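## Task

Fetch the small foam block from the shelving at the aisle's far end and set it on the desk. Every object that was upright on the floor must still be upright at the end. The robot must not tip over or finish leaning; if it does, the task fails. The block must rest there on its own, not be held in place by the robot.

## Robot and tools

Robot: a Hello Robot Stretch 4, roughly 1.6 m tall, with a single arm. It has an omni-wheel base whose rim reaches no farther than 0.23 m from the base origin, a lift on a mast, an arm that telescopes forward, a three-joint wrist (yaw, pitch, roll) and a two-finger gripper. There are two scenes, each with its own task. The second scene's task is given in the result of finished_scene for scene 1.

Frames: the base frame has its origin on the floor below the base centre, with x forward, y to the left and z up. hand_pose is reported in this frame and marks a point between the open fingertips. Its printed value can be a little off. The odometry frame is the base frame as it was when the scene started. base_odometry is computed from wheel turns only, so wheel slip shows up as travel. Heading runs from -3.142 to 3.142 and is positive to the left.

execute_actions(actions, cameras): actions is a list holding one action or none. An empty list just reports the state and images. An action may contain "base", "joints" or both, and may add "pace" and "contact_limits". Alternatively it is {"end_of_arm": "enable_torque"} on its own, which powers up any wrist or gripper motor that has shut itself off. All motions in one action begin together.
- base: exactly one relative move, measured from where the base last reported itself. translate_m is a straight drive in metres, forward positive, -2 to 2. strafe_m is a sideways move in metres, left positive, -2 to 2. rotate_rad is a turn on the spot in radians, counter-clockwise (left) positive, -3.2 to 3.2.
- joints: absolute targets, one per named joint: lift_m 0 to 1.2 m; arm_m 0 to 0.55 m (extension); wrist_yaw_rad -1.134 to 4.276 (0 forward, positive left, 3.14 folded back, and above 3.4 the arm can get in the way); wrist_pitch_rad -1.117 to 4.259 (0 level, 1.57 pointing down); wrist_roll_rad -1.117 to 4.259 (0 puts the fingers level; positive is clockwise seen from behind); gripper_m -0.038 to 0.141, the fingertip gap in metres, where values below 0 press the fingers together. Targets outside a range are clipped and the result says so. Unknown keys or other invalid values cause the whole call to be refused. A joint or base left out of an action may keep pushing toward its earlier target.
- pace: "slow", "default", "fast" or "max". The base reaches 0.1, 0.3, 0.4 or 0.6 m/s and turns at 1, 2, 3 or 4 rad/s respectively, with lower caps when the lift is high. No action runs longer than 15 s.
- contact_limits: {"arm_m": value from 0 (gentlest) to 0.75}, default 0.5. It sets how hard the arm may push before it halts.
- cameras: a list drawn from head_camera, head_left_camera, head_right_camera, wrist_camera and all. Omitted or null means all; [] means no images.
At the start of a scene, lift_m 0.4 with wrist_yaw_rad 0 unfolds the wrist.

wait(seconds 0 to 10) sends no command and returns the state and images. zoom_image(camera, region [x0,y0,x1,y1] in pixels, at most 504x504) gives a closer view of the latest full image. read_manual returns licence texts only. finished_scene(scene 1 or 2) ends that scene permanently and reports whether it succeeded.

Results: base_status and joint_status give how each motion ended. "done" means the target was reached (for the base it means the wheels turned far enough, slip included). "off_target" means it stopped short and may still be pushing. "contact_stop_at_<key>" means it met something; that part drops its target and may go slack, so a slack lift can sink and a slack base can roll. "limit_stop_at_<name>" means a built-in limit applied: "tilt" means the robot is leaning more than 6 degrees and will not take lift, arm or wheel commands, and "own_body" means it was about to hit itself. "torque_fault" means a wrist or gripper motor has gone limp; fix it with enable_torque. Once a stop is reported, any later calls in that reply are skipped. on_its_own lists things that happened without a command. lidar_m is 12 distances, one per 30 degree sector, starting straight ahead and going counter-clockwise; "-" means nothing was seen or the object is closer than 0.25 m. wrist_depth_mm is a 7x7 grid of depths in mm, 100 to 2000. motor_effort is in percent, with the peak in brackets. A gripper effort that stays up after closing points to a firm grip. turned_by_wheels and turned_by_imu differing by more than about 0.1 rad means slip or a collision. base_tilt is in degrees.

Gripping: command a gap smaller than the object. Neither the gripper reading nor "done" proves the object is held, so check the images and the effort. If the fingertips snag on a surface, raise the lift.

Things to avoid: turning or driving with more than 1 kg held at arm_m above 0.2, or at fast paces; pushing hard with the gripper raised high; knocking over objects standing on the floor; dropping or slamming the item. Release the item so it sits on the desk by itself before ending the scene.

Each tool is called after ">>>" in YAML: its name, and indented under it one key for each argument.

## Session

I'll start by looking at the current state and images.

>>> execute_actions:
  actions: []

Scene clock: 0.00 s.
base_odometry: x=+0.000 y=+0.000 heading=+0.000 (m, m, rad; odometry frame)
turned_by_wheels: +0.000 (rad since the last result)
turned_by_imu: +0.000 (rad since the last result)
base_tilt: forward=-0.5 right=+0.1 (deg)
lidar_m: 1.04 1.09 1.52 1.32 0.86 1.15 2.59 0.98 1.02 1.23 1.65 1.13
base_status: not commanded
joint_positions: lift_m=+0.230 arm_m=+0.002 wrist_yaw_rad=+3.212 wrist_pitch_rad=+0.006 wrist_roll_rad=+0.007 gripper_m=+0.057
joint_status: not commanded
motor_effort: lift_m=+21 arm_m=-1 wrist_yaw_rad=-2 wrist_pitch_rad=-6 wrist_roll_rad=-1 gripper_m=-1 wheel_0=+1 wheel_1=+0 wheel_2=+0 (%)
hand_pose: x=-0.1206 y=+0.0670 z=+0.4066 quat_wxyz=(-0.035, -0.003, +0.003, +0.999) (m; base frame)
wrist_depth_mm: - - 133 - - - - / - 107 134 - - - - / - 114 136 - - - 1576 / 140 138 - - - - - / 218 - 1921 - - - 1983 / 220 1160 1078 1205 206 1397 1430 / 222 854 976 - 946 904 991
pictures: head_camera, head_left_camera, head_right_camera, wrist_camera
Images, in order (width x height): head_camera 420x560, head_left_camera 420x672, head_right_camera 420x672, wrist_camera 616x392.

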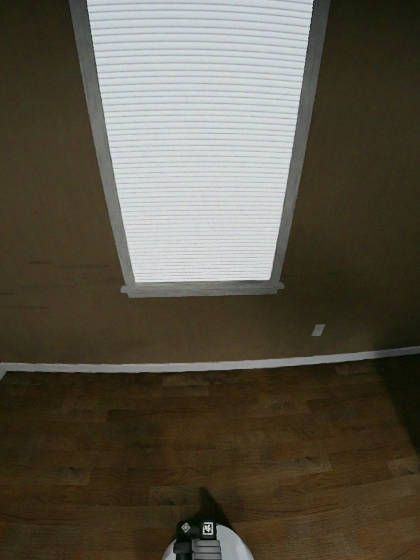

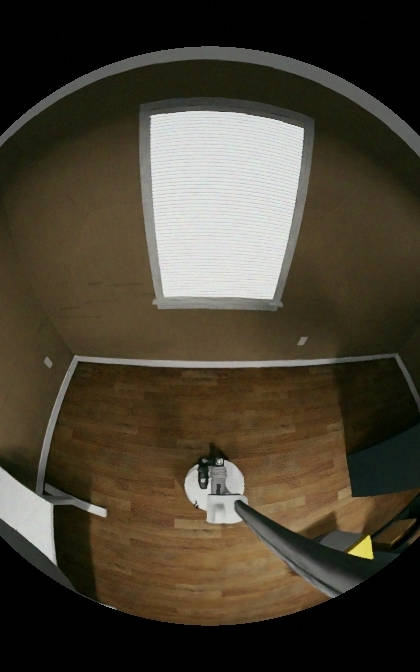

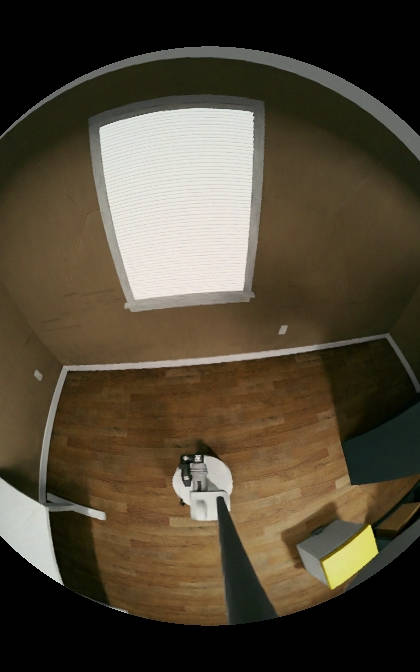

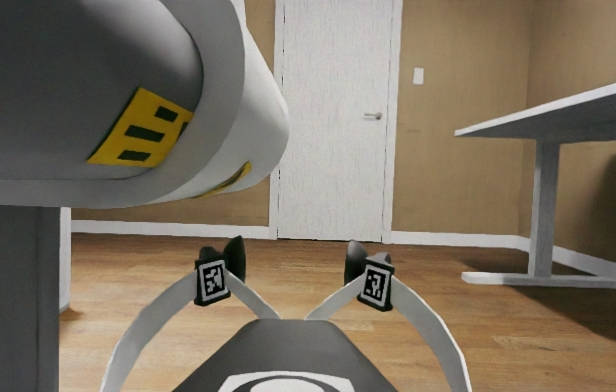

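>>> execute_actions:
  actions:
    - {"base": {"rotate_rad": -1.9}, "pace": "fast"}

Scene clock: 2.83 s.
base_odometry: x=+0.000 y=+0.000 heading=-1.899 (m, m, rad; odometry frame)
turned_by_wheels: -1.899 (rad since the last result)
turned_by_imu: -1.927 (rad since the last result)
base_tilt: forward=-0.4 right=+0.1 (deg)
lidar_m: 1.20 1.23 1.38 1.08 1.06 1.21 1.63 0.87 0.90 1.37 2.58 0.98
base_status: done
joint_positions: lift_m=+0.230 arm_m=+0.002 wrist_yaw_rad=+3.212 wrist_pitch_rad=+0.006 wrist_roll_rad=+0.007 gripper_m=+0.057
joint_status: not commanded
motor_effort: lift_m=+21(21) arm_m=-1(0) wrist_yaw_rad=-2(2) wrist_pitch_rad=-7(7) wrist_roll_rad=+0(0) gripper_m=-2(2) wheel_0=+6(13) wheel_1=+2(14) wheel_2=+5(12) (%)
hand_pose: x=-0.1206 y=+0.0670 z=+0.4066 quat_wxyz=(-0.035, -0.003, +0.003, +0.999) (m; base frame)
wrist_depth_mm: - - 133 1808 1863 1430 1118 / - 107 134 1863 1921 1430 1098 / - 114 136 1808 1921 1430 1098 / 140 138 1661 1863 1921 1397 1098 / 219 1618 1661 1863 1808 1430 1098 / 220 1160 1098 1205 206 1281 1078 / 222 854 960 - 946 904 976
pictures: head_camera, head_left_camera, head_right_camera, wrist_camera
Images, in order (width x height): head_camera 420x560, head_left_camera 420x672, head_right_camera 420x672, wrist_camera 616x392.

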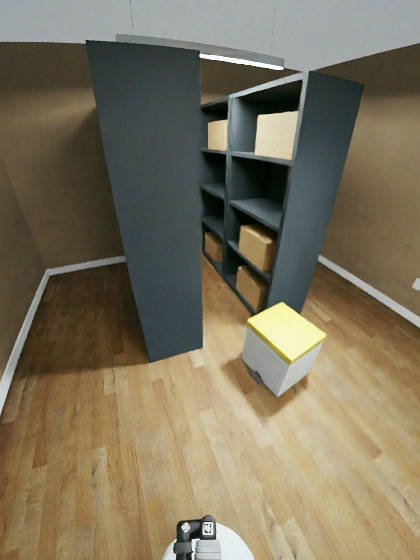

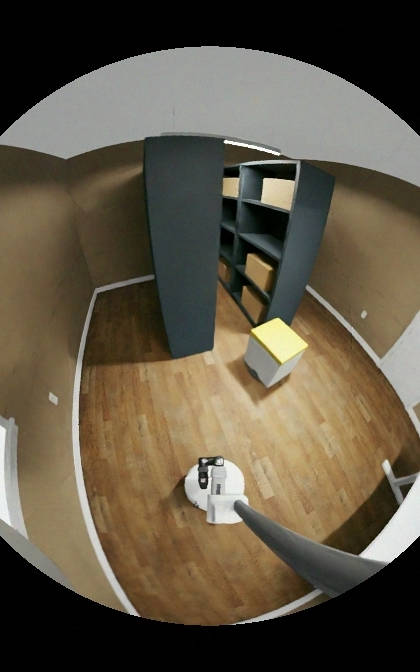

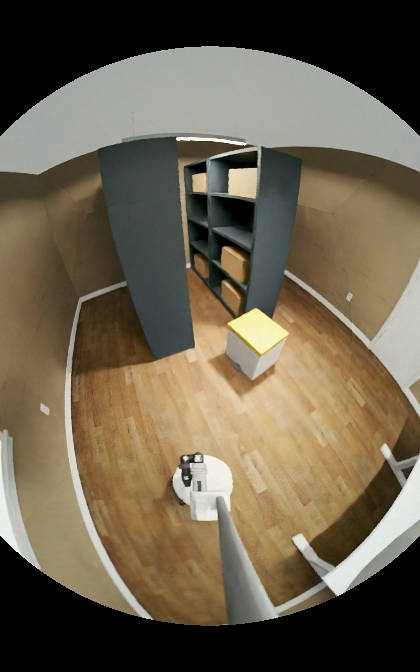

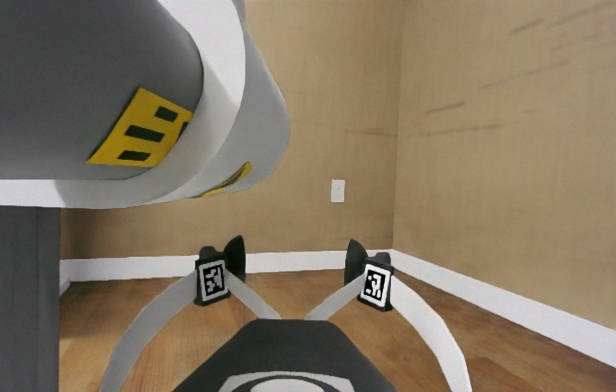

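>>> zoom_image:
  camera: "head_camera"
  region: [130, 220, 350, 420]

>>> zoom_image:
  camera: "head_camera"
  region: [180, 60, 380, 320]

Region (130, 220, 350, 420) of head_camera's 420x560 image, scaled by 2.291, with more detail than that image has; it fills the top 458 rows of this view, and the rest is white.

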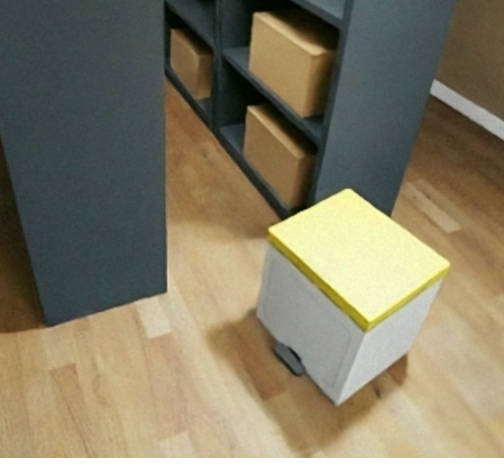

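Region (180, 60, 380, 320) of head_camera's 420x560 image, scaled by 1.938, with more detail than that image has; it fills the left 388 columns of this view, and the rest is white.

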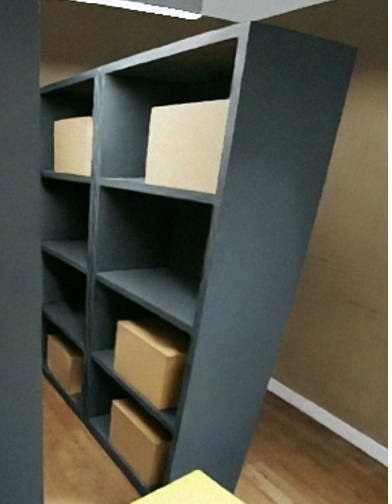

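>>> execute_actions:
  actions:
    - {"base": {"rotate_rad": 0.385}, "pace": "fast"}
  cameras: []

>>> execute_actions:
  actions:
    - {"base": {"strafe_m": -0.6}, "pace": "fast"}

Scene clock: 17.53 s.
base_odometry: x=+0.000 y=+0.000 heading=-1.515 (m, m, rad; odometry frame)
turned_by_wheels: +0.384 (rad since the last result)
turned_by_imu: +0.390 (rad since the last result)
base_tilt: forward=-0.4 right=+0.1 (deg)
lidar_m: 1.23 1.59 1.10 1.06 1.13 1.58 1.01 0.85 1.21 2.56 1.00 1.06
base_status: done
joint_positions: lift_m=+0.230 arm_m=+0.002 wrist_yaw_rad=+3.212 wrist_pitch_rad=+0.006 wrist_roll_rad=+0.007 gripper_m=+0.057
joint_status: not commanded
motor_effort: lift_m=+21(21) arm_m=-1(1) wrist_yaw_rad=-2(2) wrist_pitch_rad=-7(7) wrist_roll_rad=+0(0) gripper_m=-3(1) wheel_0=-5(10) wheel_1=-2(8) wheel_2=-4(14) (%)
hand_pose: x=-0.1206 y=+0.0670 z=+0.4066 quat_wxyz=(-0.035, -0.003, +0.003, +0.999) (m; base frame)
wrist_depth_mm: - - 133 1661 1661 1661 1661 / - 107 134 1708 1661 1661 1661 / - 114 136 1708 1708 1618 1618 / 140 138 1308 1756 1708 1708 1661 / 219 1756 1308 1708 1708 1708 1618 / 221 1182 1098 1205 206 1397 1430 / 223 854 976 - 946 917 991
pictures: none
No camera images: the call's "cameras" was empty. Leave "cameras" out to get every camera's image.

Scene clock: 20.17 s.
base_odometry: x=-0.599 y=-0.034 heading=-1.514 (m, m, rad; odometry frame)
turned_by_wheels: +0.000 (rad since the last result)
turned_by_imu: +0.000 (rad since the last result)
base_tilt: forward=-0.4 right=+0.1 (deg)
lidar_m: 0.70 1.28 1.73 1.67 1.77 0.85 0.81 0.83 1.18 1.97 2.09 0.66
base_status: done
joint_positions: lift_m=+0.230 arm_m=+0.002 wrist_yaw_rad=+3.212 wrist_pitch_rad=+0.006 wrist_roll_rad=+0.007 gripper_m=+0.057
joint_status: not commanded
motor_effort: lift_m=+21(21) arm_m=-1(1) wrist_yaw_rad=-3(2) wrist_pitch_rad=-7(7) wrist_roll_rad=+0(1) gripper_m=-2(3) wheel_0=+2(17) wheel_1=+3(13) wheel_2=+0(2) (%)
hand_pose: x=-0.1206 y=+0.0670 z=+0.4066 quat_wxyz=(-0.035, -0.003, +0.003, +0.999) (m; base frame)
wrist_depth_mm: - - 133 1708 1661 1661 1618 / - 107 134 1078 1182 1708 1661 / - 114 136 1708 1661 1708 1661 / 140 138 1756 1756 1708 1708 1661 / 220 1808 1708 1756 1708 1708 1708 / 220 1160 1118 1229 206 1397 1430 / 223 854 976 - 946 904 976
pictures: head_camera, head_left_camera, head_right_camera, wrist_camera
Images, in order (width x height): head_camera 420x560, head_left_camera 420x672, head_right_camera 420x672, wrist_camera 616x392.

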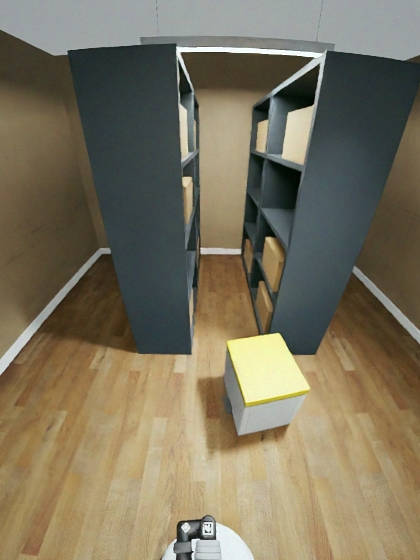

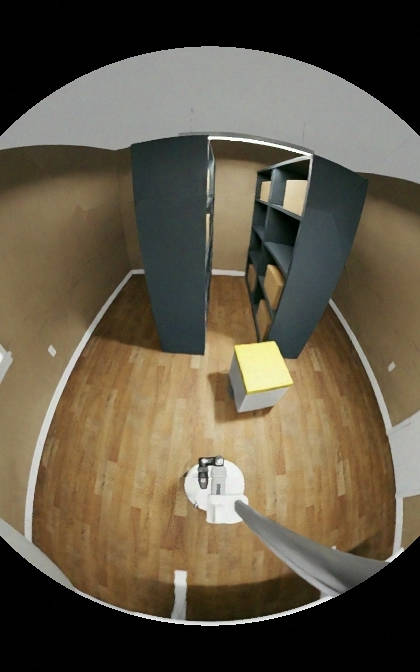

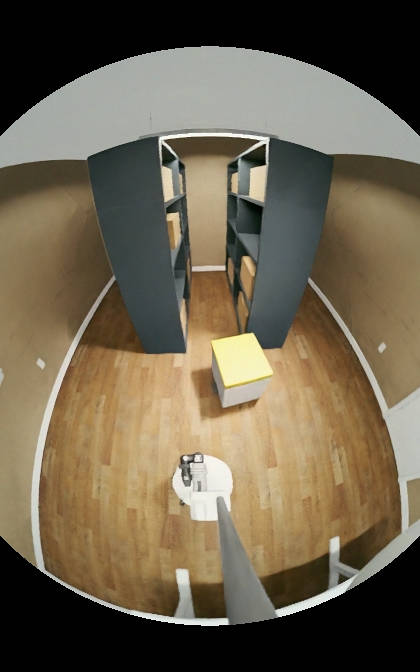

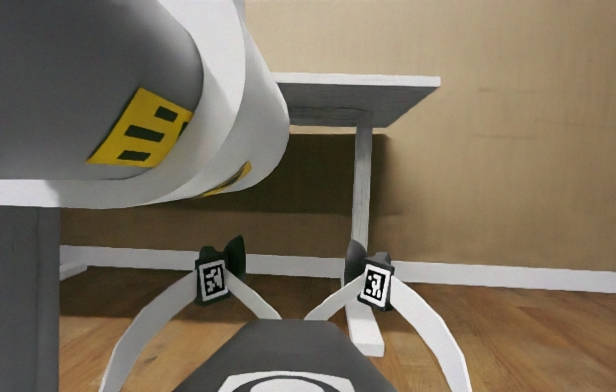

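>>> zoom_image:
  camera: "head_camera"
  region: [160, 60, 320, 360]

>>> zoom_image:
  camera: "head_camera"
  region: [130, 300, 330, 460]

Region (160, 60, 320, 360) of head_camera's 420x560 image, scaled by 1.680, with more detail than that image has; it fills the left 269 columns of this view, and the rest is white.

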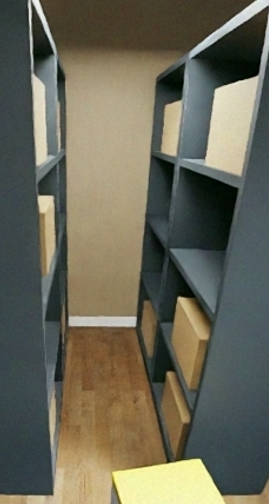

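Region (130, 300, 330, 460) of head_camera's 420x560 image, scaled by 2.520, with more detail than that image has; it fills the top 403 rows of this view, and the rest is white.

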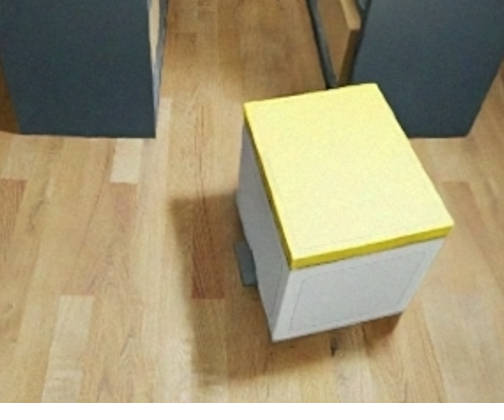

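>>> execute_actions:
  actions:
    - {"base": {"strafe_m": 0.07}, "joints": {"lift_m": 0.36, "wrist_yaw_rad": 0.0, "arm_m": 0.22, "gripper_m": 0.0}, "pace": "fast"}
  cameras: ["head_camera", "wrist_camera"]

Scene clock: 52.47 s.
base_odometry: x=-0.529 y=-0.030 heading=-1.514 (m, m, rad; odometry frame)
turned_by_wheels: +0.000 (rad since the last result)
turned_by_imu: +0.000 (rad since the last result)
base_tilt: forward=-0.5 right=+0.1 (deg)
lidar_m: 0.85 1.31 1.66 1.60 1.70 0.86 0.82 0.83 1.19 2.07 2.16 0.66
base_status: done
joint_positions: lift_m=+0.360 arm_m=+0.219 wrist_yaw_rad=+0.000 wrist_pitch_rad=+0.006 wrist_roll_rad=+0.007 gripper_m=+0.000
joint_status: all done
motor_effort: lift_m=+23(24) arm_m=+5(7) wrist_yaw_rad=-3(9) wrist_pitch_rad=-7(7) wrist_roll_rad=+0(0) gripper_m=-4(6) wheel_0=-2(13) wheel_1=+0(15) wheel_2=+0(1) (%)
hand_pose: x=+0.6783 y=-0.0873 z=+0.5363 quat_wxyz=(+1.000, +0.003, +0.003, +0.000) (m; base frame)
wrist_depth_mm: 788 798 788 - - 1042 798 / 798 798 798 - - 1205 809 / 798 809 809 - - 1008 809 / 809 809 809 - 1756 1008 820 / 820 820 820 223 1708 866 831 / 831 831 182 191 379 418 430 / 842 831 831 - 430 304 294
pictures: head_camera, wrist_camera
Images, in order (width x height): head_camera 420x560, wrist_camera 616x392.

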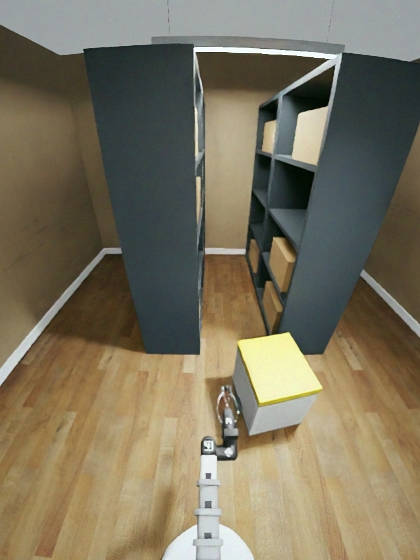

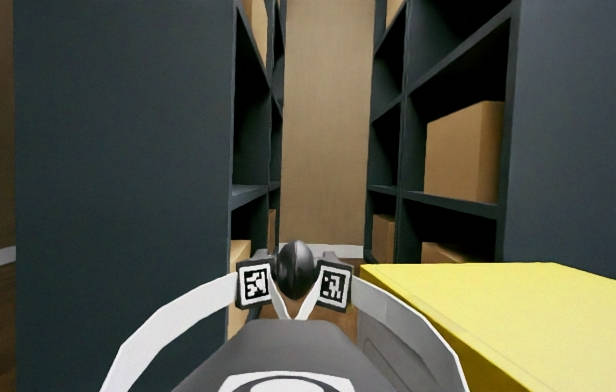

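>>> execute_actions:
  actions:
    - {"base": {"translate_m": 0.3}, "joints": {"lift_m": 0.0, "wrist_yaw_rad": 0.16}, "pace": "fast"}
  cameras: ["head_camera", "wrist_camera"]

Scene clock: 57.97 s.
base_odometry: x=-0.512 y=-0.329 heading=-1.514 (m, m, rad; odometry frame)
turned_by_wheels: +0.000 (rad since the last result)
turned_by_imu: +0.001 (rad since the last result)
base_tilt: forward=-0.4 right=+0.1 (deg)
lidar_m: 0.72 0.97 1.70 1.58 1.67 1.98 1.09 1.13 1.60 2.03 0.49 0.40
base_status: done
joint_positions: lift_m=+0.000 arm_m=+0.219 wrist_yaw_rad=+0.160 wrist_pitch_rad=+0.006 wrist_roll_rad=+0.007 gripper_m=+0.000
joint_status: all done
motor_effort: lift_m=+19(24) arm_m=+6(6) wrist_yaw_rad=-2(4) wrist_pitch_rad=-6(6) wrist_roll_rad=-1(1) gripper_m=-6(1) wheel_0=+3(9) wheel_1=+2(7) wheel_2=+0(17) (%)
hand_pose: x=+0.6886 y=-0.0404 z=+0.1767 quat_wxyz=(+0.997, +0.003, +0.003, +0.080) (m; base frame)
wrist_depth_mm: 554 535 517 1336 - 1921 235 / 554 539 517 1281 - - 233 / 564 544 521 1366 - 1661 231 / 569 544 525 1366 - 1576 229 / 574 554 535 223 1182 1182 228 / 569 554 182 190 564 676 226 / 436 407 477 - 439 449 224
pictures: head_camera, wrist_camera
Images, in order (width x height): head_camera 420x560, wrist_camera 616x392.

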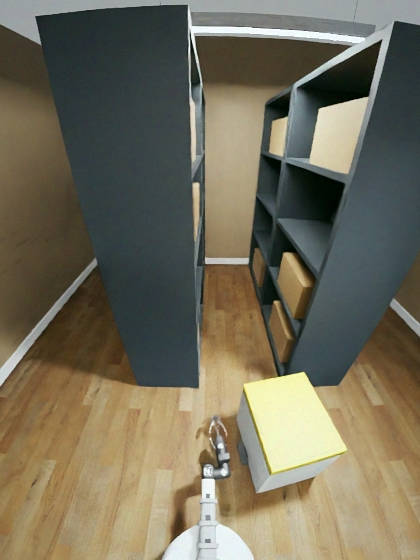

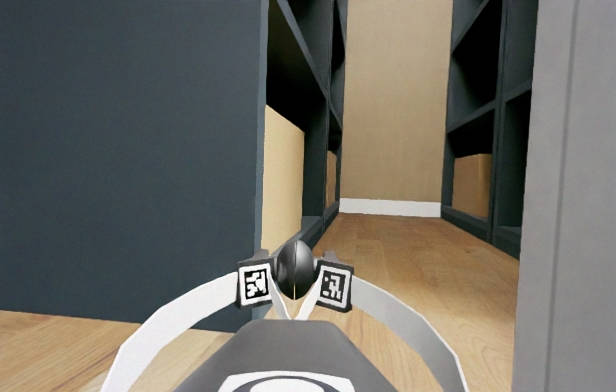

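>>> execute_actions:
  actions:
    - {"base": {"strafe_m": -0.2}, "pace": "slow"}
  cameras: ["head_camera", "wrist_camera"]

Scene clock: 62.50 s.
base_odometry: x=-0.712 y=-0.340 heading=-1.513 (m, m, rad; odometry frame)
turned_by_wheels: +0.001 (rad since the last result)
turned_by_imu: +0.002 (rad since the last result)
base_tilt: forward=-0.4 right=+0.1 (deg)
lidar_m: 0.45 0.97 1.89 1.78 1.88 1.14 1.10 1.18 1.94 1.86 0.54 0.35
base_status: done
joint_positions: lift_m=+0.000 arm_m=+0.219 wrist_yaw_rad=+0.166 wrist_pitch_rad=+0.006 wrist_roll_rad=+0.007 gripper_m=+0.000
joint_status: not commanded
on_its_own: wrist_yaw_rad is at rest, and its effort (-20) is outside its rest range (-13 to +13)
motor_effort: lift_m=+19(19) arm_m=+6(6) wrist_yaw_rad=-20(30) wrist_pitch_rad=-6(7) wrist_roll_rad=-1(0) gripper_m=-2(6) wheel_0=+13(14) wheel_1=-2(6) wheel_2=+0(1) (%)
hand_pose: x=+0.6888 y=-0.0384 z=+0.1768 quat_wxyz=(+0.997, +0.003, +0.003, +0.083) (m; base frame)
wrist_depth_mm: 559 544 1397 - 185 112 - / 564 554 1160 - 180 110 - / 564 554 917 - 176 109 - / 574 559 917 - 173 107 - / 580 564 820 223 169 106 - / 574 564 187 189 148 108 - / 439 399 477 - 144 - -
pictures: head_camera, wrist_camera
Images, in order (width x height): head_camera 420x560, wrist_camera 616x392.

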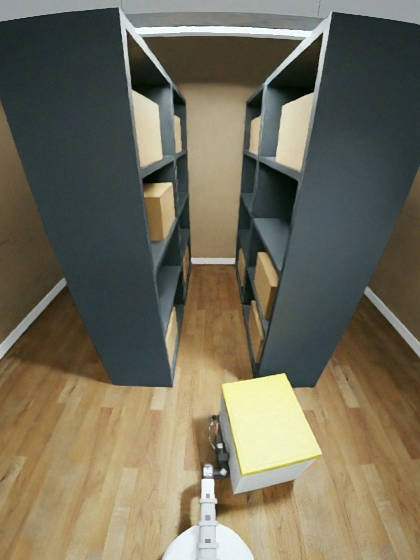

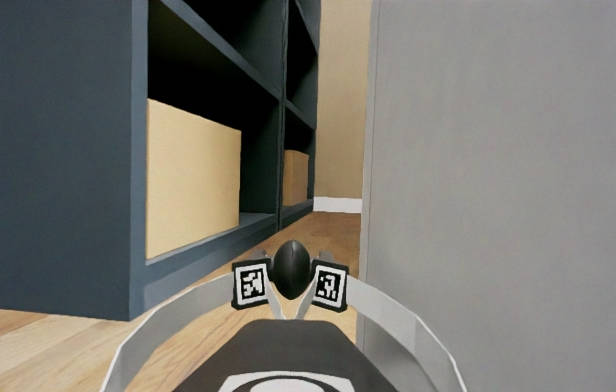

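>>> execute_actions:
  actions:
    - {"base": {"strafe_m": -0.28}, "pace": "default"}
  cameras: ["head_camera", "wrist_camera"]

Scene clock: 66.80 s.
base_odometry: x=-0.991 y=-0.357 heading=-1.512 (m, m, rad; odometry frame)
turned_by_wheels: +0.001 (rad since the last result)
turned_by_imu: +0.004 (rad since the last result)
base_tilt: forward=-0.5 right=+0.1 (deg)
lidar_m: 0.44 1.09 1.35 2.05 2.18 1.16 1.11 1.17 1.65 1.58 0.50 0.33
base_status: done
joint_positions: lift_m=+0.000 arm_m=+0.219 wrist_yaw_rad=+0.166 wrist_pitch_rad=+0.006 wrist_roll_rad=+0.007 gripper_m=+0.000
joint_status: not commanded
on_its_own: wrist_yaw_rad is at rest, and its effort (-18) is outside its rest range (-13 to +13)
motor_effort: lift_m=+19(19) arm_m=+6(6) wrist_yaw_rad=-18(28) wrist_pitch_rad=-7(7) wrist_roll_rad=+0(2) gripper_m=-4(5) wheel_0=+9(19) wheel_1=-1(9) wheel_2=+1(2) (%)
hand_pose: x=+0.6888 y=-0.0386 z=+0.1767 quat_wxyz=(+0.997, +0.003, +0.003, +0.083) (m; base frame)
wrist_depth_mm: 798 1464 1499 - 217 114 - / 1098 1205 1499 - 210 112 - / 750 1060 1808 - 203 110 - / 750 1025 1708 - 196 108 - / 723 917 1060 223 190 106 - / 609 615 187 190 159 - - / 436 410 473 - 154 - -
pictures: head_camera, wrist_camera
Images, in order (width x height): head_camera 420x560, wrist_camera 616x392.

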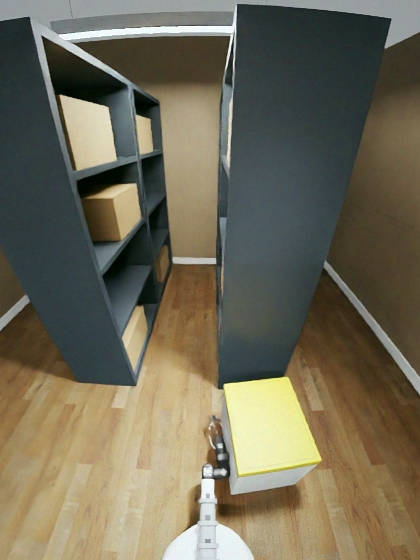

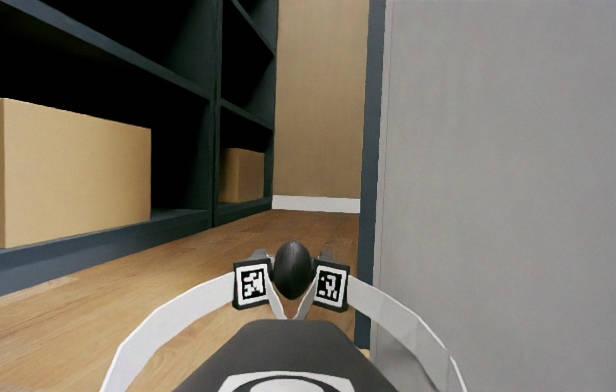

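The bin is out of the way. Let me look at the left shelves for the block.

>>> zoom_image:
  camera: "head_camera"
  region: [100, 80, 240, 320]

>>> zoom_image:
  camera: "head_camera"
  region: [60, 320, 300, 500]

Region (100, 80, 240, 320) of head_camera's 420x560 image, scaled by 2.100, with more detail than that image has; it fills the left 294 columns of this view, and the rest is white.

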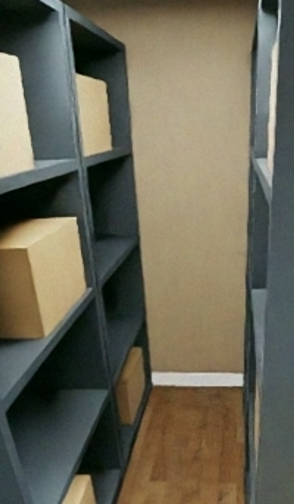

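Region (60, 320, 300, 500) of head_camera's 420x560 image, scaled by 2.100, with more detail than that image has; it fills the top 378 rows of this view, and the rest is white.

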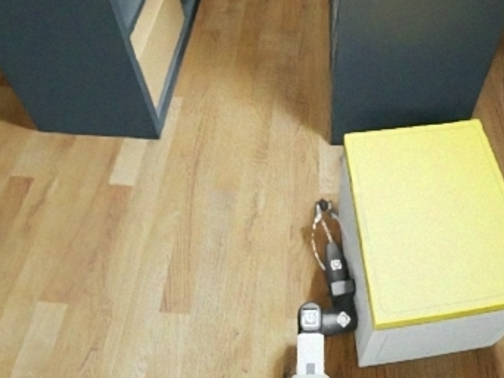

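>>> execute_actions:
  actions:
    - {"base": {"strafe_m": 0.24}, "joints": {"lift_m": 0.2}, "pace": "fast"}
  cameras: ["head_camera", "wrist_camera"]

Scene clock: 72.53 s.
base_odometry: x=-0.751 y=-0.343 heading=-1.513 (m, m, rad; odometry frame)
turned_by_wheels: +0.000 (rad since the last result)
turned_by_imu: -0.001 (rad since the last result)
base_tilt: forward=-0.4 right=+0.1 (deg)
lidar_m: 1.12 0.98 1.92 1.82 1.92 1.16 1.11 1.15 1.88 1.81 0.48 0.49
base_status: done
joint_positions: lift_m=+0.200 arm_m=+0.219 wrist_yaw_rad=+0.160 wrist_pitch_rad=+0.006 wrist_roll_rad=+0.007 gripper_m=+0.000
joint_status: all done
motor_effort: lift_m=+23(28) arm_m=+6(6) wrist_yaw_rad=-3(18) wrist_pitch_rad=-7(9) wrist_roll_rad=+0(1) gripper_m=-3(3) wheel_0=-4(14) wheel_1=-1(10) wheel_2=+0(0) (%)
hand_pose: x=+0.6886 y=-0.0403 z=+0.3763 quat_wxyz=(+0.997, +0.003, +0.003, +0.080) (m; base frame)
wrist_depth_mm: 554 1229 1366 - - 854 455 / 559 1336 1397 - - 831 452 / 564 683 1397 - - 904 452 / 569 809 1430 - - 1308 455 / 580 661 976 222 1863 768 462 / 580 647 182 190 1042 759 462 / 585 574 854 - 820 668 466
pictures: head_camera, wrist_camera
Images, in order (width x height): head_camera 420x560, wrist_camera 616x392.

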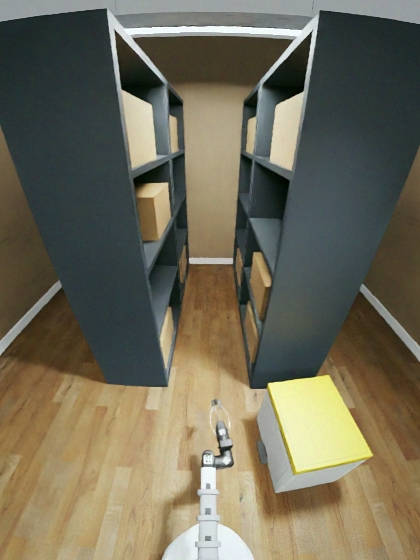

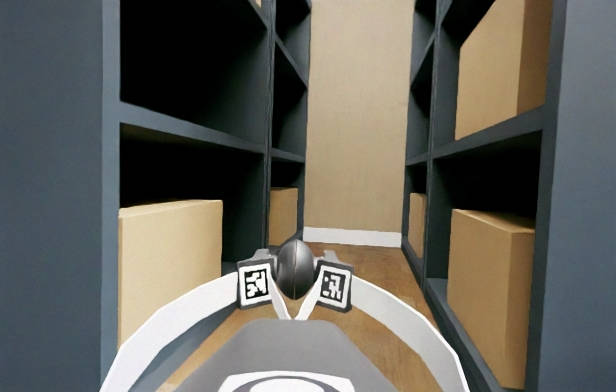

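>>> zoom_image:
  camera: "head_camera"
  region: [130, 240, 290, 560]

Region (130, 240, 290, 560) of head_camera's 420x560 image, scaled by 1.575, with more detail than that image has.

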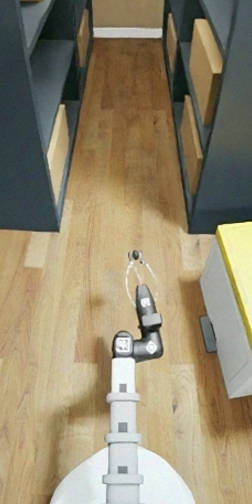

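>>> execute_actions:
  actions:
    - {"base": {"translate_m": 1.7}, "joints": {"lift_m": 0.55, "arm_m": 0.0, "wrist_yaw_rad": 0.2, "gripper_m": 0.08}, "pace": "fast"}

Scene clock: 82.23 s.
base_odometry: x=-0.652 y=-2.040 heading=-1.512 (m, m, rad; odometry frame)
turned_by_wheels: +0.000 (rad since the last result)
turned_by_imu: +0.006 (rad since the last result)
base_tilt: forward=-0.4 right=+0.1 (deg)
lidar_m: 1.02 0.36 0.27 0.25 0.28 0.41 1.40 0.44 0.31 0.28 0.31 0.46
base_status: done
joint_positions: lift_m=+0.550 arm_m=+0.004 wrist_yaw_rad=+0.200 wrist_pitch_rad=+0.006 wrist_roll_rad=+0.007 gripper_m=+0.080
joint_status: all done
joint sent to its limit — the command would take arm_m past its lower limit, so that joint was sent only as far as its limit.
motor_effort: lift_m=+24(29) arm_m=-6(7) wrist_yaw_rad=-1(3) wrist_pitch_rad=-6(7) wrist_roll_rad=+0(0) gripper_m=-3(5) wheel_0=+5(12) wheel_1=+1(10) wheel_2=-3(17) (%)
hand_pose: x=+0.4745 y=-0.0284 z=+0.7263 quat_wxyz=(+0.995, +0.003, +0.003, +0.100) (m; base frame)
wrist_depth_mm: 484 569 878 878 842 809 732 / 820 788 878 878 842 809 676 / 891 931 904 891 854 809 732 / 904 931 904 891 854 820 741 / 878 931 904 904 842 820 750 / 654 640 732 891 842 831 732 / 469 750 917 - 866 798 574
pictures: head_camera, head_left_camera, head_right_camera, wrist_camera
Images, in order (width x height): head_camera 420x560, head_left_camera 420x672, head_right_camera 420x672, wrist_camera 616x392.

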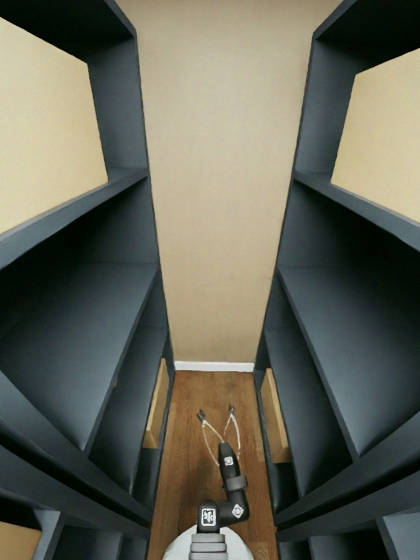

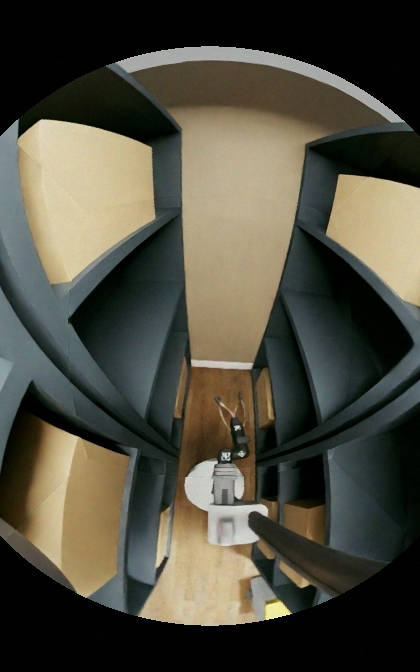

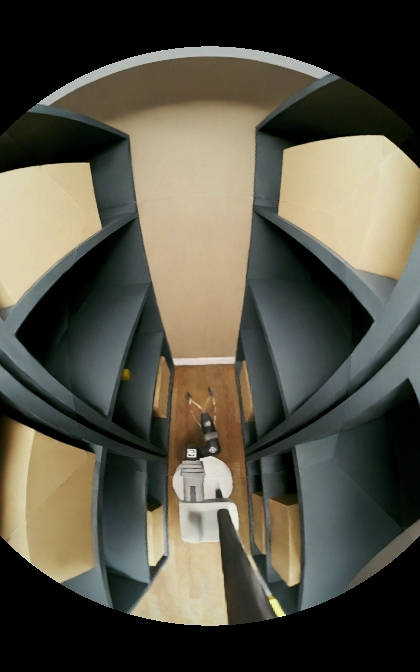

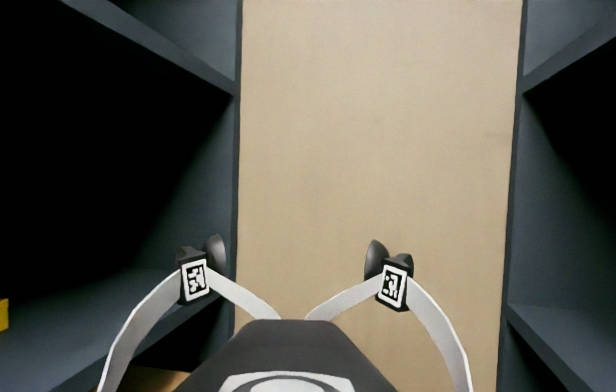

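>>> execute_actions:
  actions:
    - {"base": {"rotate_rad": 0.72}, "joints": {"lift_m": 0.55, "wrist_yaw_rad": 0.0, "wrist_pitch_rad": 0.4, "gripper_m": 0.11}, "pace": "default"}

Scene clock: 93.80 s.
base_odometry: x=-0.652 y=-2.040 heading=-0.793 (m, m, rad; odometry frame)
turned_by_wheels: +0.719 (rad since the last result)
turned_by_imu: +0.730 (rad since the last result)
base_tilt: forward=-0.4 right=+0.1 (deg)
lidar_m: 0.31 0.25 0.25 0.30 0.53 0.68 0.37 0.28 0.29 0.36 0.59 0.59
base_status: done
joint_positions: lift_m=+0.550 arm_m=+0.003 wrist_yaw_rad=+0.000 wrist_pitch_rad=+0.402 wrist_roll_rad=+0.007 gripper_m=+0.110
joint_status: all done
motor_effort: lift_m=+24(23) arm_m=-6(7) wrist_yaw_rad=-2(8) wrist_pitch_rad=-5(2) wrist_roll_rad=+0(0) gripper_m=+2(2) wheel_0=-6(8) wheel_1=-1(10) wheel_2=-4(12) (%)
hand_pose: x=+0.4399 y=-0.0874 z=+0.6152 quat_wxyz=(+0.980, +0.003, +0.199, -0.001) (m; base frame)
wrist_depth_mm: 504 585 699 866 854 741 683 / 525 609 741 917 904 768 723 / 549 627 707 627 759 768 750 / 473 484 496 508 521 854 778 / 368 373 368 387 436 904 798 / 301 293 287 334 564 931 842 / 255 257 273 - 788 891 854
pictures: head_camera, head_left_camera, head_right_camera, wrist_camera
Images, in order (width x height): head_camera 420x560, head_left_camera 420x672, head_right_camera 420x672, wrist_camera 616x392.

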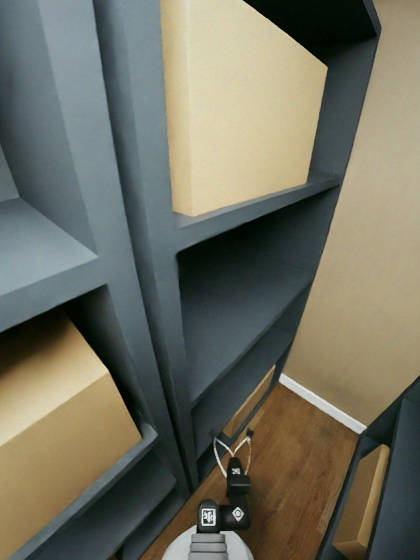

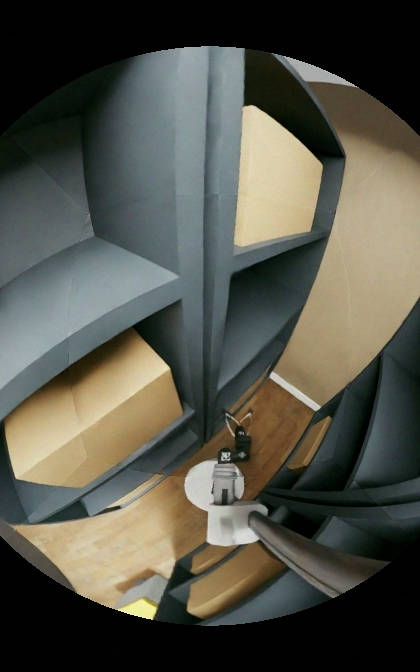

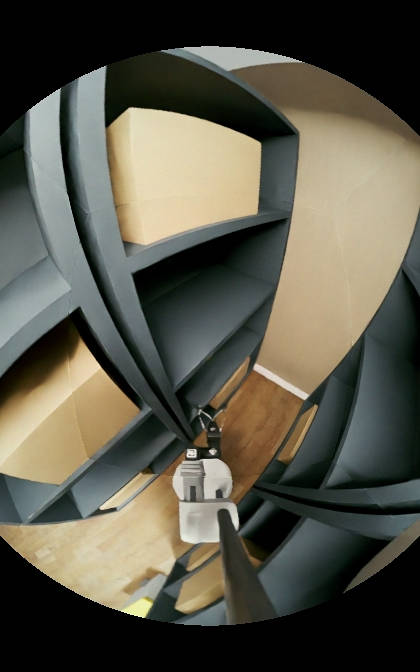

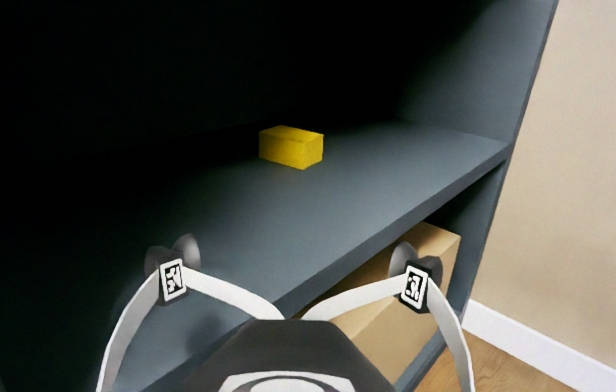

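>>> zoom_image:
  camera: "wrist_camera"
  region: [220, 90, 380, 210]

Region (220, 90, 380, 210) of wrist_camera's 616x392 image, scaled by 3.150; it fills the top 378 rows of this view, and the rest is white.

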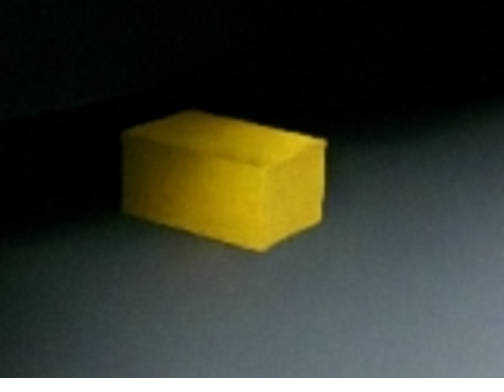

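>>> execute_actions:
  actions:
    - {"base": {"rotate_rad": -0.315}, "joints": {"lift_m": 0.6, "wrist_yaw_rad": 1.24, "arm_m": 0.51, "gripper_m": 0.13}, "pace": "fast"}
  cameras: ["head_camera", "wrist_camera"]

Scene clock: 120.30 s.
base_odometry: x=-0.652 y=-2.040 heading=-1.107 (m, m, rad; odometry frame)
turned_by_wheels: -0.314 (rad since the last result)
turned_by_imu: -0.319 (rad since the last result)
base_tilt: forward=-0.4 right=+0.1 (deg)
lidar_m: 0.41 0.27 0.25 0.27 0.38 2.81 0.49 0.32 0.28 0.29 0.41 0.92
base_status: done
joint_positions: lift_m=+0.600 arm_m=+0.509 wrist_yaw_rad=+1.240 wrist_pitch_rad=+0.402 wrist_roll_rad=+0.007 gripper_m=+0.130
joint_status: all done
motor_effort: lift_m=+23(24) arm_m=+7(6) wrist_yaw_rad=-2(5) wrist_pitch_rad=-5(6) wrist_roll_rad=-1(1) gripper_m=+2(6) wheel_0=+4(10) wheel_1=+3(7) wheel_2=+5(13) (%)
hand_pose: x=+0.8487 y=+0.2227 z=+0.6651 quat_wxyz=(+0.798, -0.113, +0.164, +0.569) (m; base frame)
wrist_depth_mm: 364 355 349 342 336 329 324 / 387 379 370 364 353 347 342 / 415 404 397 387 379 370 364 / 445 436 427 415 404 397 387 / 452 433 445 439 427 421 415 / 370 349 349 355 359 377 397 / 310 306 327 - 329 325 332
pictures: head_camera, wrist_camera
Images, in order (width x height): head_camera 420x560, wrist_camera 616x392.

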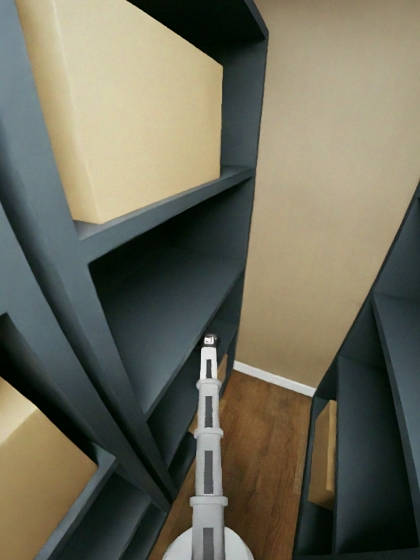

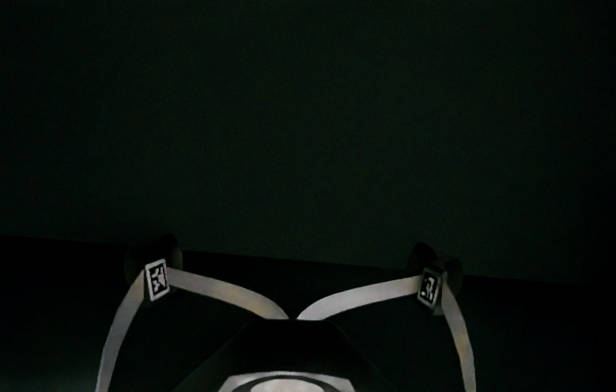

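>>> execute_actions:
  actions:
    - {"joints": {"wrist_pitch_rad": 0.56}, "pace": "fast"}
  cameras: ["wrist_camera"]

Scene clock: 128.33 s.
base_odometry: x=-0.652 y=-2.040 heading=-1.107 (m, m, rad; odometry frame)
turned_by_wheels: +0.000 (rad since the last result)
turned_by_imu: +0.000 (rad since the last result)
base_tilt: forward=-0.4 right=+0.1 (deg)
lidar_m: 0.42 0.26 0.25 0.26 0.35 2.81 0.51 0.33 0.28 0.29 0.40 0.96
base_status: not commanded
joint_positions: lift_m=+0.600 arm_m=+0.509 wrist_yaw_rad=+1.240 wrist_pitch_rad=+0.561 wrist_roll_rad=+0.007 gripper_m=+0.130
joint_status: all done
motor_effort: lift_m=+23(23) arm_m=+6(7) wrist_yaw_rad=-2(2) wrist_pitch_rad=-4(5) wrist_roll_rad=-1(1) gripper_m=+4(1) wheel_0=+4(4) wheel_1=+3(3) wheel_2=+5(5) (%)
hand_pose: x=+0.8418 y=+0.2026 z=+0.6244 quat_wxyz=(+0.783, -0.158, +0.227, +0.557) (m; base frame)
wrist_depth_mm: 368 362 351 343 338 330 325 / 404 394 382 373 366 357 353 / 442 433 421 407 399 389 379 / 427 430 439 433 433 424 418 / 353 345 362 368 373 377 382 / 303 290 291 251 300 312 324 / 265 262 277 - 279 277 281
pictures: wrist_camera
Images, in order (width x height): wrist_camera 616x392.

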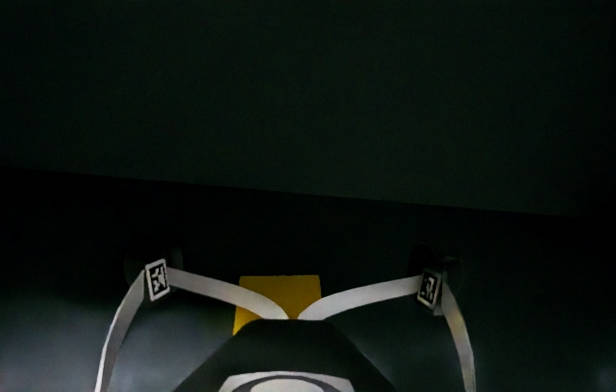

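>>> execute_actions:
  actions:
    - {"joints": {"wrist_pitch_rad": 0.72, "arm_m": 0.497, "lift_m": 0.583, "gripper_m": 0.11}, "pace": "default"}
  cameras: ["wrist_camera"]

Scene clock: 140.53 s.
base_odometry: x=-0.652 y=-2.040 heading=-1.107 (m, m, rad; odometry frame)
turned_by_wheels: +0.000 (rad since the last result)
turned_by_imu: +0.000 (rad since the last result)
base_tilt: forward=-0.4 right=+0.2 (deg)
lidar_m: 0.40 0.27 0.25 0.26 0.35 2.82 0.50 0.32 0.29 0.32 0.39 0.90
base_status: not commanded
joint_positions: lift_m=+0.583 arm_m=+0.498 wrist_yaw_rad=+1.240 wrist_pitch_rad=+0.721 wrist_roll_rad=+0.007 gripper_m=+0.110
joint_status: all done
motor_effort: lift_m=+18(22) arm_m=-7(7) wrist_yaw_rad=-1(2) wrist_pitch_rad=-4(7) wrist_roll_rad=+0(0) gripper_m=+2(1) wheel_0=+4(4) wheel_1=+3(3) wheel_2=+5(5) (%)
hand_pose: x=+0.8221 y=+0.1765 z=+0.5710 quat_wxyz=(+0.762, -0.202, +0.289, +0.543) (m; base frame)
wrist_depth_mm: 392 382 373 362 353 345 342 / 427 421 413 402 394 382 375 / 370 373 379 387 392 397 402 / 315 317 320 263 330 334 338 / 273 276 272 226 285 290 291 / 242 238 235 206 239 254 257 / 217 219 225 - 227 224 229
pictures: wrist_camera
Images, in order (width x height): wrist_camera 616x392.

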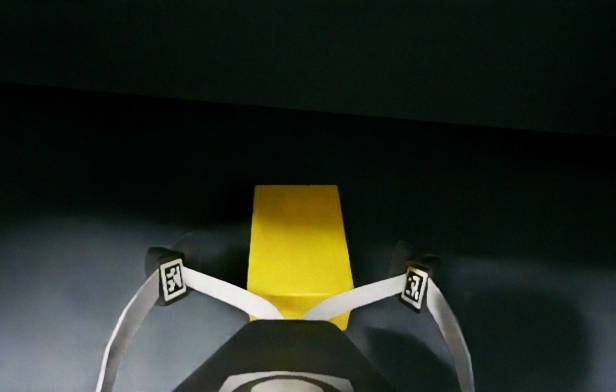

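>>> zoom_image:
  camera: "wrist_camera"
  region: [130, 160, 460, 340]

Region (130, 160, 460, 340) of wrist_camera's 616x392 image, scaled by 1.527; it fills the top 275 rows of this view, and the rest is white.

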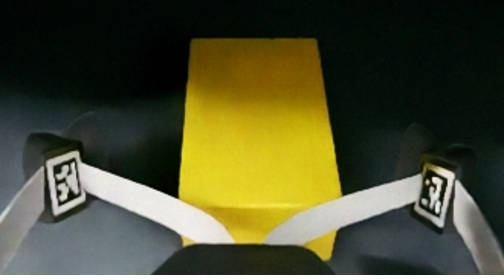

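>>> execute_actions:
  actions:
    - {"joints": {"wrist_pitch_rad": 0.66, "lift_m": 0.557, "gripper_m": 0.088}, "pace": "default"}
  cameras: ["wrist_camera"]

Scene clock: 148.50 s.
base_odometry: x=-0.652 y=-2.040 heading=-1.107 (m, m, rad; odometry frame)
turned_by_wheels: +0.000 (rad since the last result)
turned_by_imu: +0.000 (rad since the last result)
base_tilt: forward=-0.4 right=+0.1 (deg)
lidar_m: 0.42 0.29 0.25 0.27 0.36 2.80 0.49 0.33 0.29 0.30 0.39 0.92
base_status: not commanded
joint_positions: lift_m=+0.557 arm_m=+0.498 wrist_yaw_rad=+1.240 wrist_pitch_rad=+0.663 wrist_roll_rad=+0.007 gripper_m=+0.088
joint_status: all done
motor_effort: lift_m=+18(21) arm_m=-7(7) wrist_yaw_rad=-1(1) wrist_pitch_rad=-7(12) wrist_roll_rad=-1(1) gripper_m=-2(0) wheel_0=+4(4) wheel_1=+3(3) wheel_2=+5(5) (%)
hand_pose: x=+0.8256 y=+0.1867 z=+0.5580 quat_wxyz=(+0.770, -0.186, +0.267, +0.548) (m; base frame)
wrist_depth_mm: 384 370 364 355 347 340 334 / 415 413 402 392 382 373 366 / 359 366 373 379 387 392 389 / 303 307 309 247 319 324 327 / 259 262 250 209 271 273 277 / 227 223 201 189 206 238 241 / 202 202 210 - 212 207 213
pictures: wrist_camera
Images, in order (width x height): wrist_camera 616x392.

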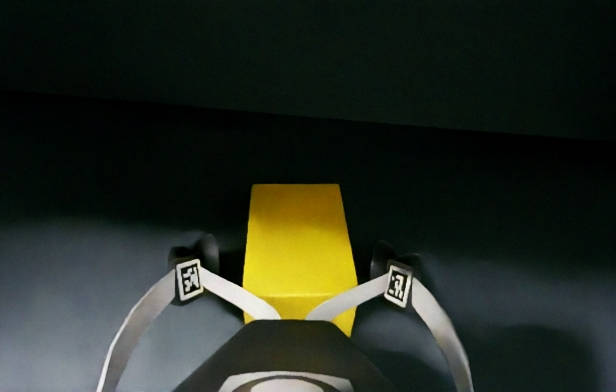

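>>> execute_actions:
  actions:
    - {"joints": {"gripper_m": 0.02}, "pace": "default"}
  cameras: ["wrist_camera"]

Scene clock: 152.13 s.
base_odometry: x=-0.652 y=-2.040 heading=-1.107 (m, m, rad; odometry frame)
turned_by_wheels: +0.000 (rad since the last result)
turned_by_imu: +0.000 (rad since the last result)
base_tilt: forward=-0.4 right=+0.1 (deg)
lidar_m: 0.41 0.27 0.25 0.26 0.35 2.79 0.51 0.33 0.28 0.29 0.41 0.93
base_status: not commanded
joint_positions: lift_m=+0.557 arm_m=+0.498 wrist_yaw_rad=+1.240 wrist_pitch_rad=+0.663 wrist_roll_rad=+0.007 gripper_m=+0.020
joint_status: all done
motor_effort: lift_m=+18(18) arm_m=-6(6) wrist_yaw_rad=-2(1) wrist_pitch_rad=-7(8) wrist_roll_rad=+0(1) gripper_m=-14(13) wheel_0=+4(4) wheel_1=+3(3) wheel_2=+5(5) (%)
hand_pose: x=+0.8256 y=+0.1867 z=+0.5580 quat_wxyz=(+0.770, -0.186, +0.267, +0.548) (m; base frame)
wrist_depth_mm: 382 375 366 357 349 342 336 / 418 413 402 394 382 373 366 / 364 368 373 379 387 392 387 / 303 306 307 235 317 322 327 / 259 262 208 200 271 274 277 / 227 217 184 179 190 238 240 / 202 200 209 - 211 207 213
pictures: wrist_camera
Images, in order (width x height): wrist_camera 616x392.

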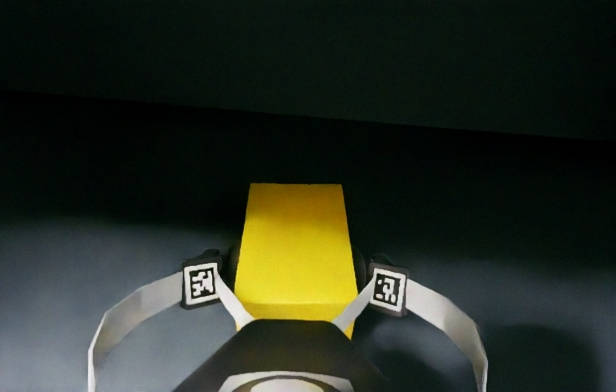

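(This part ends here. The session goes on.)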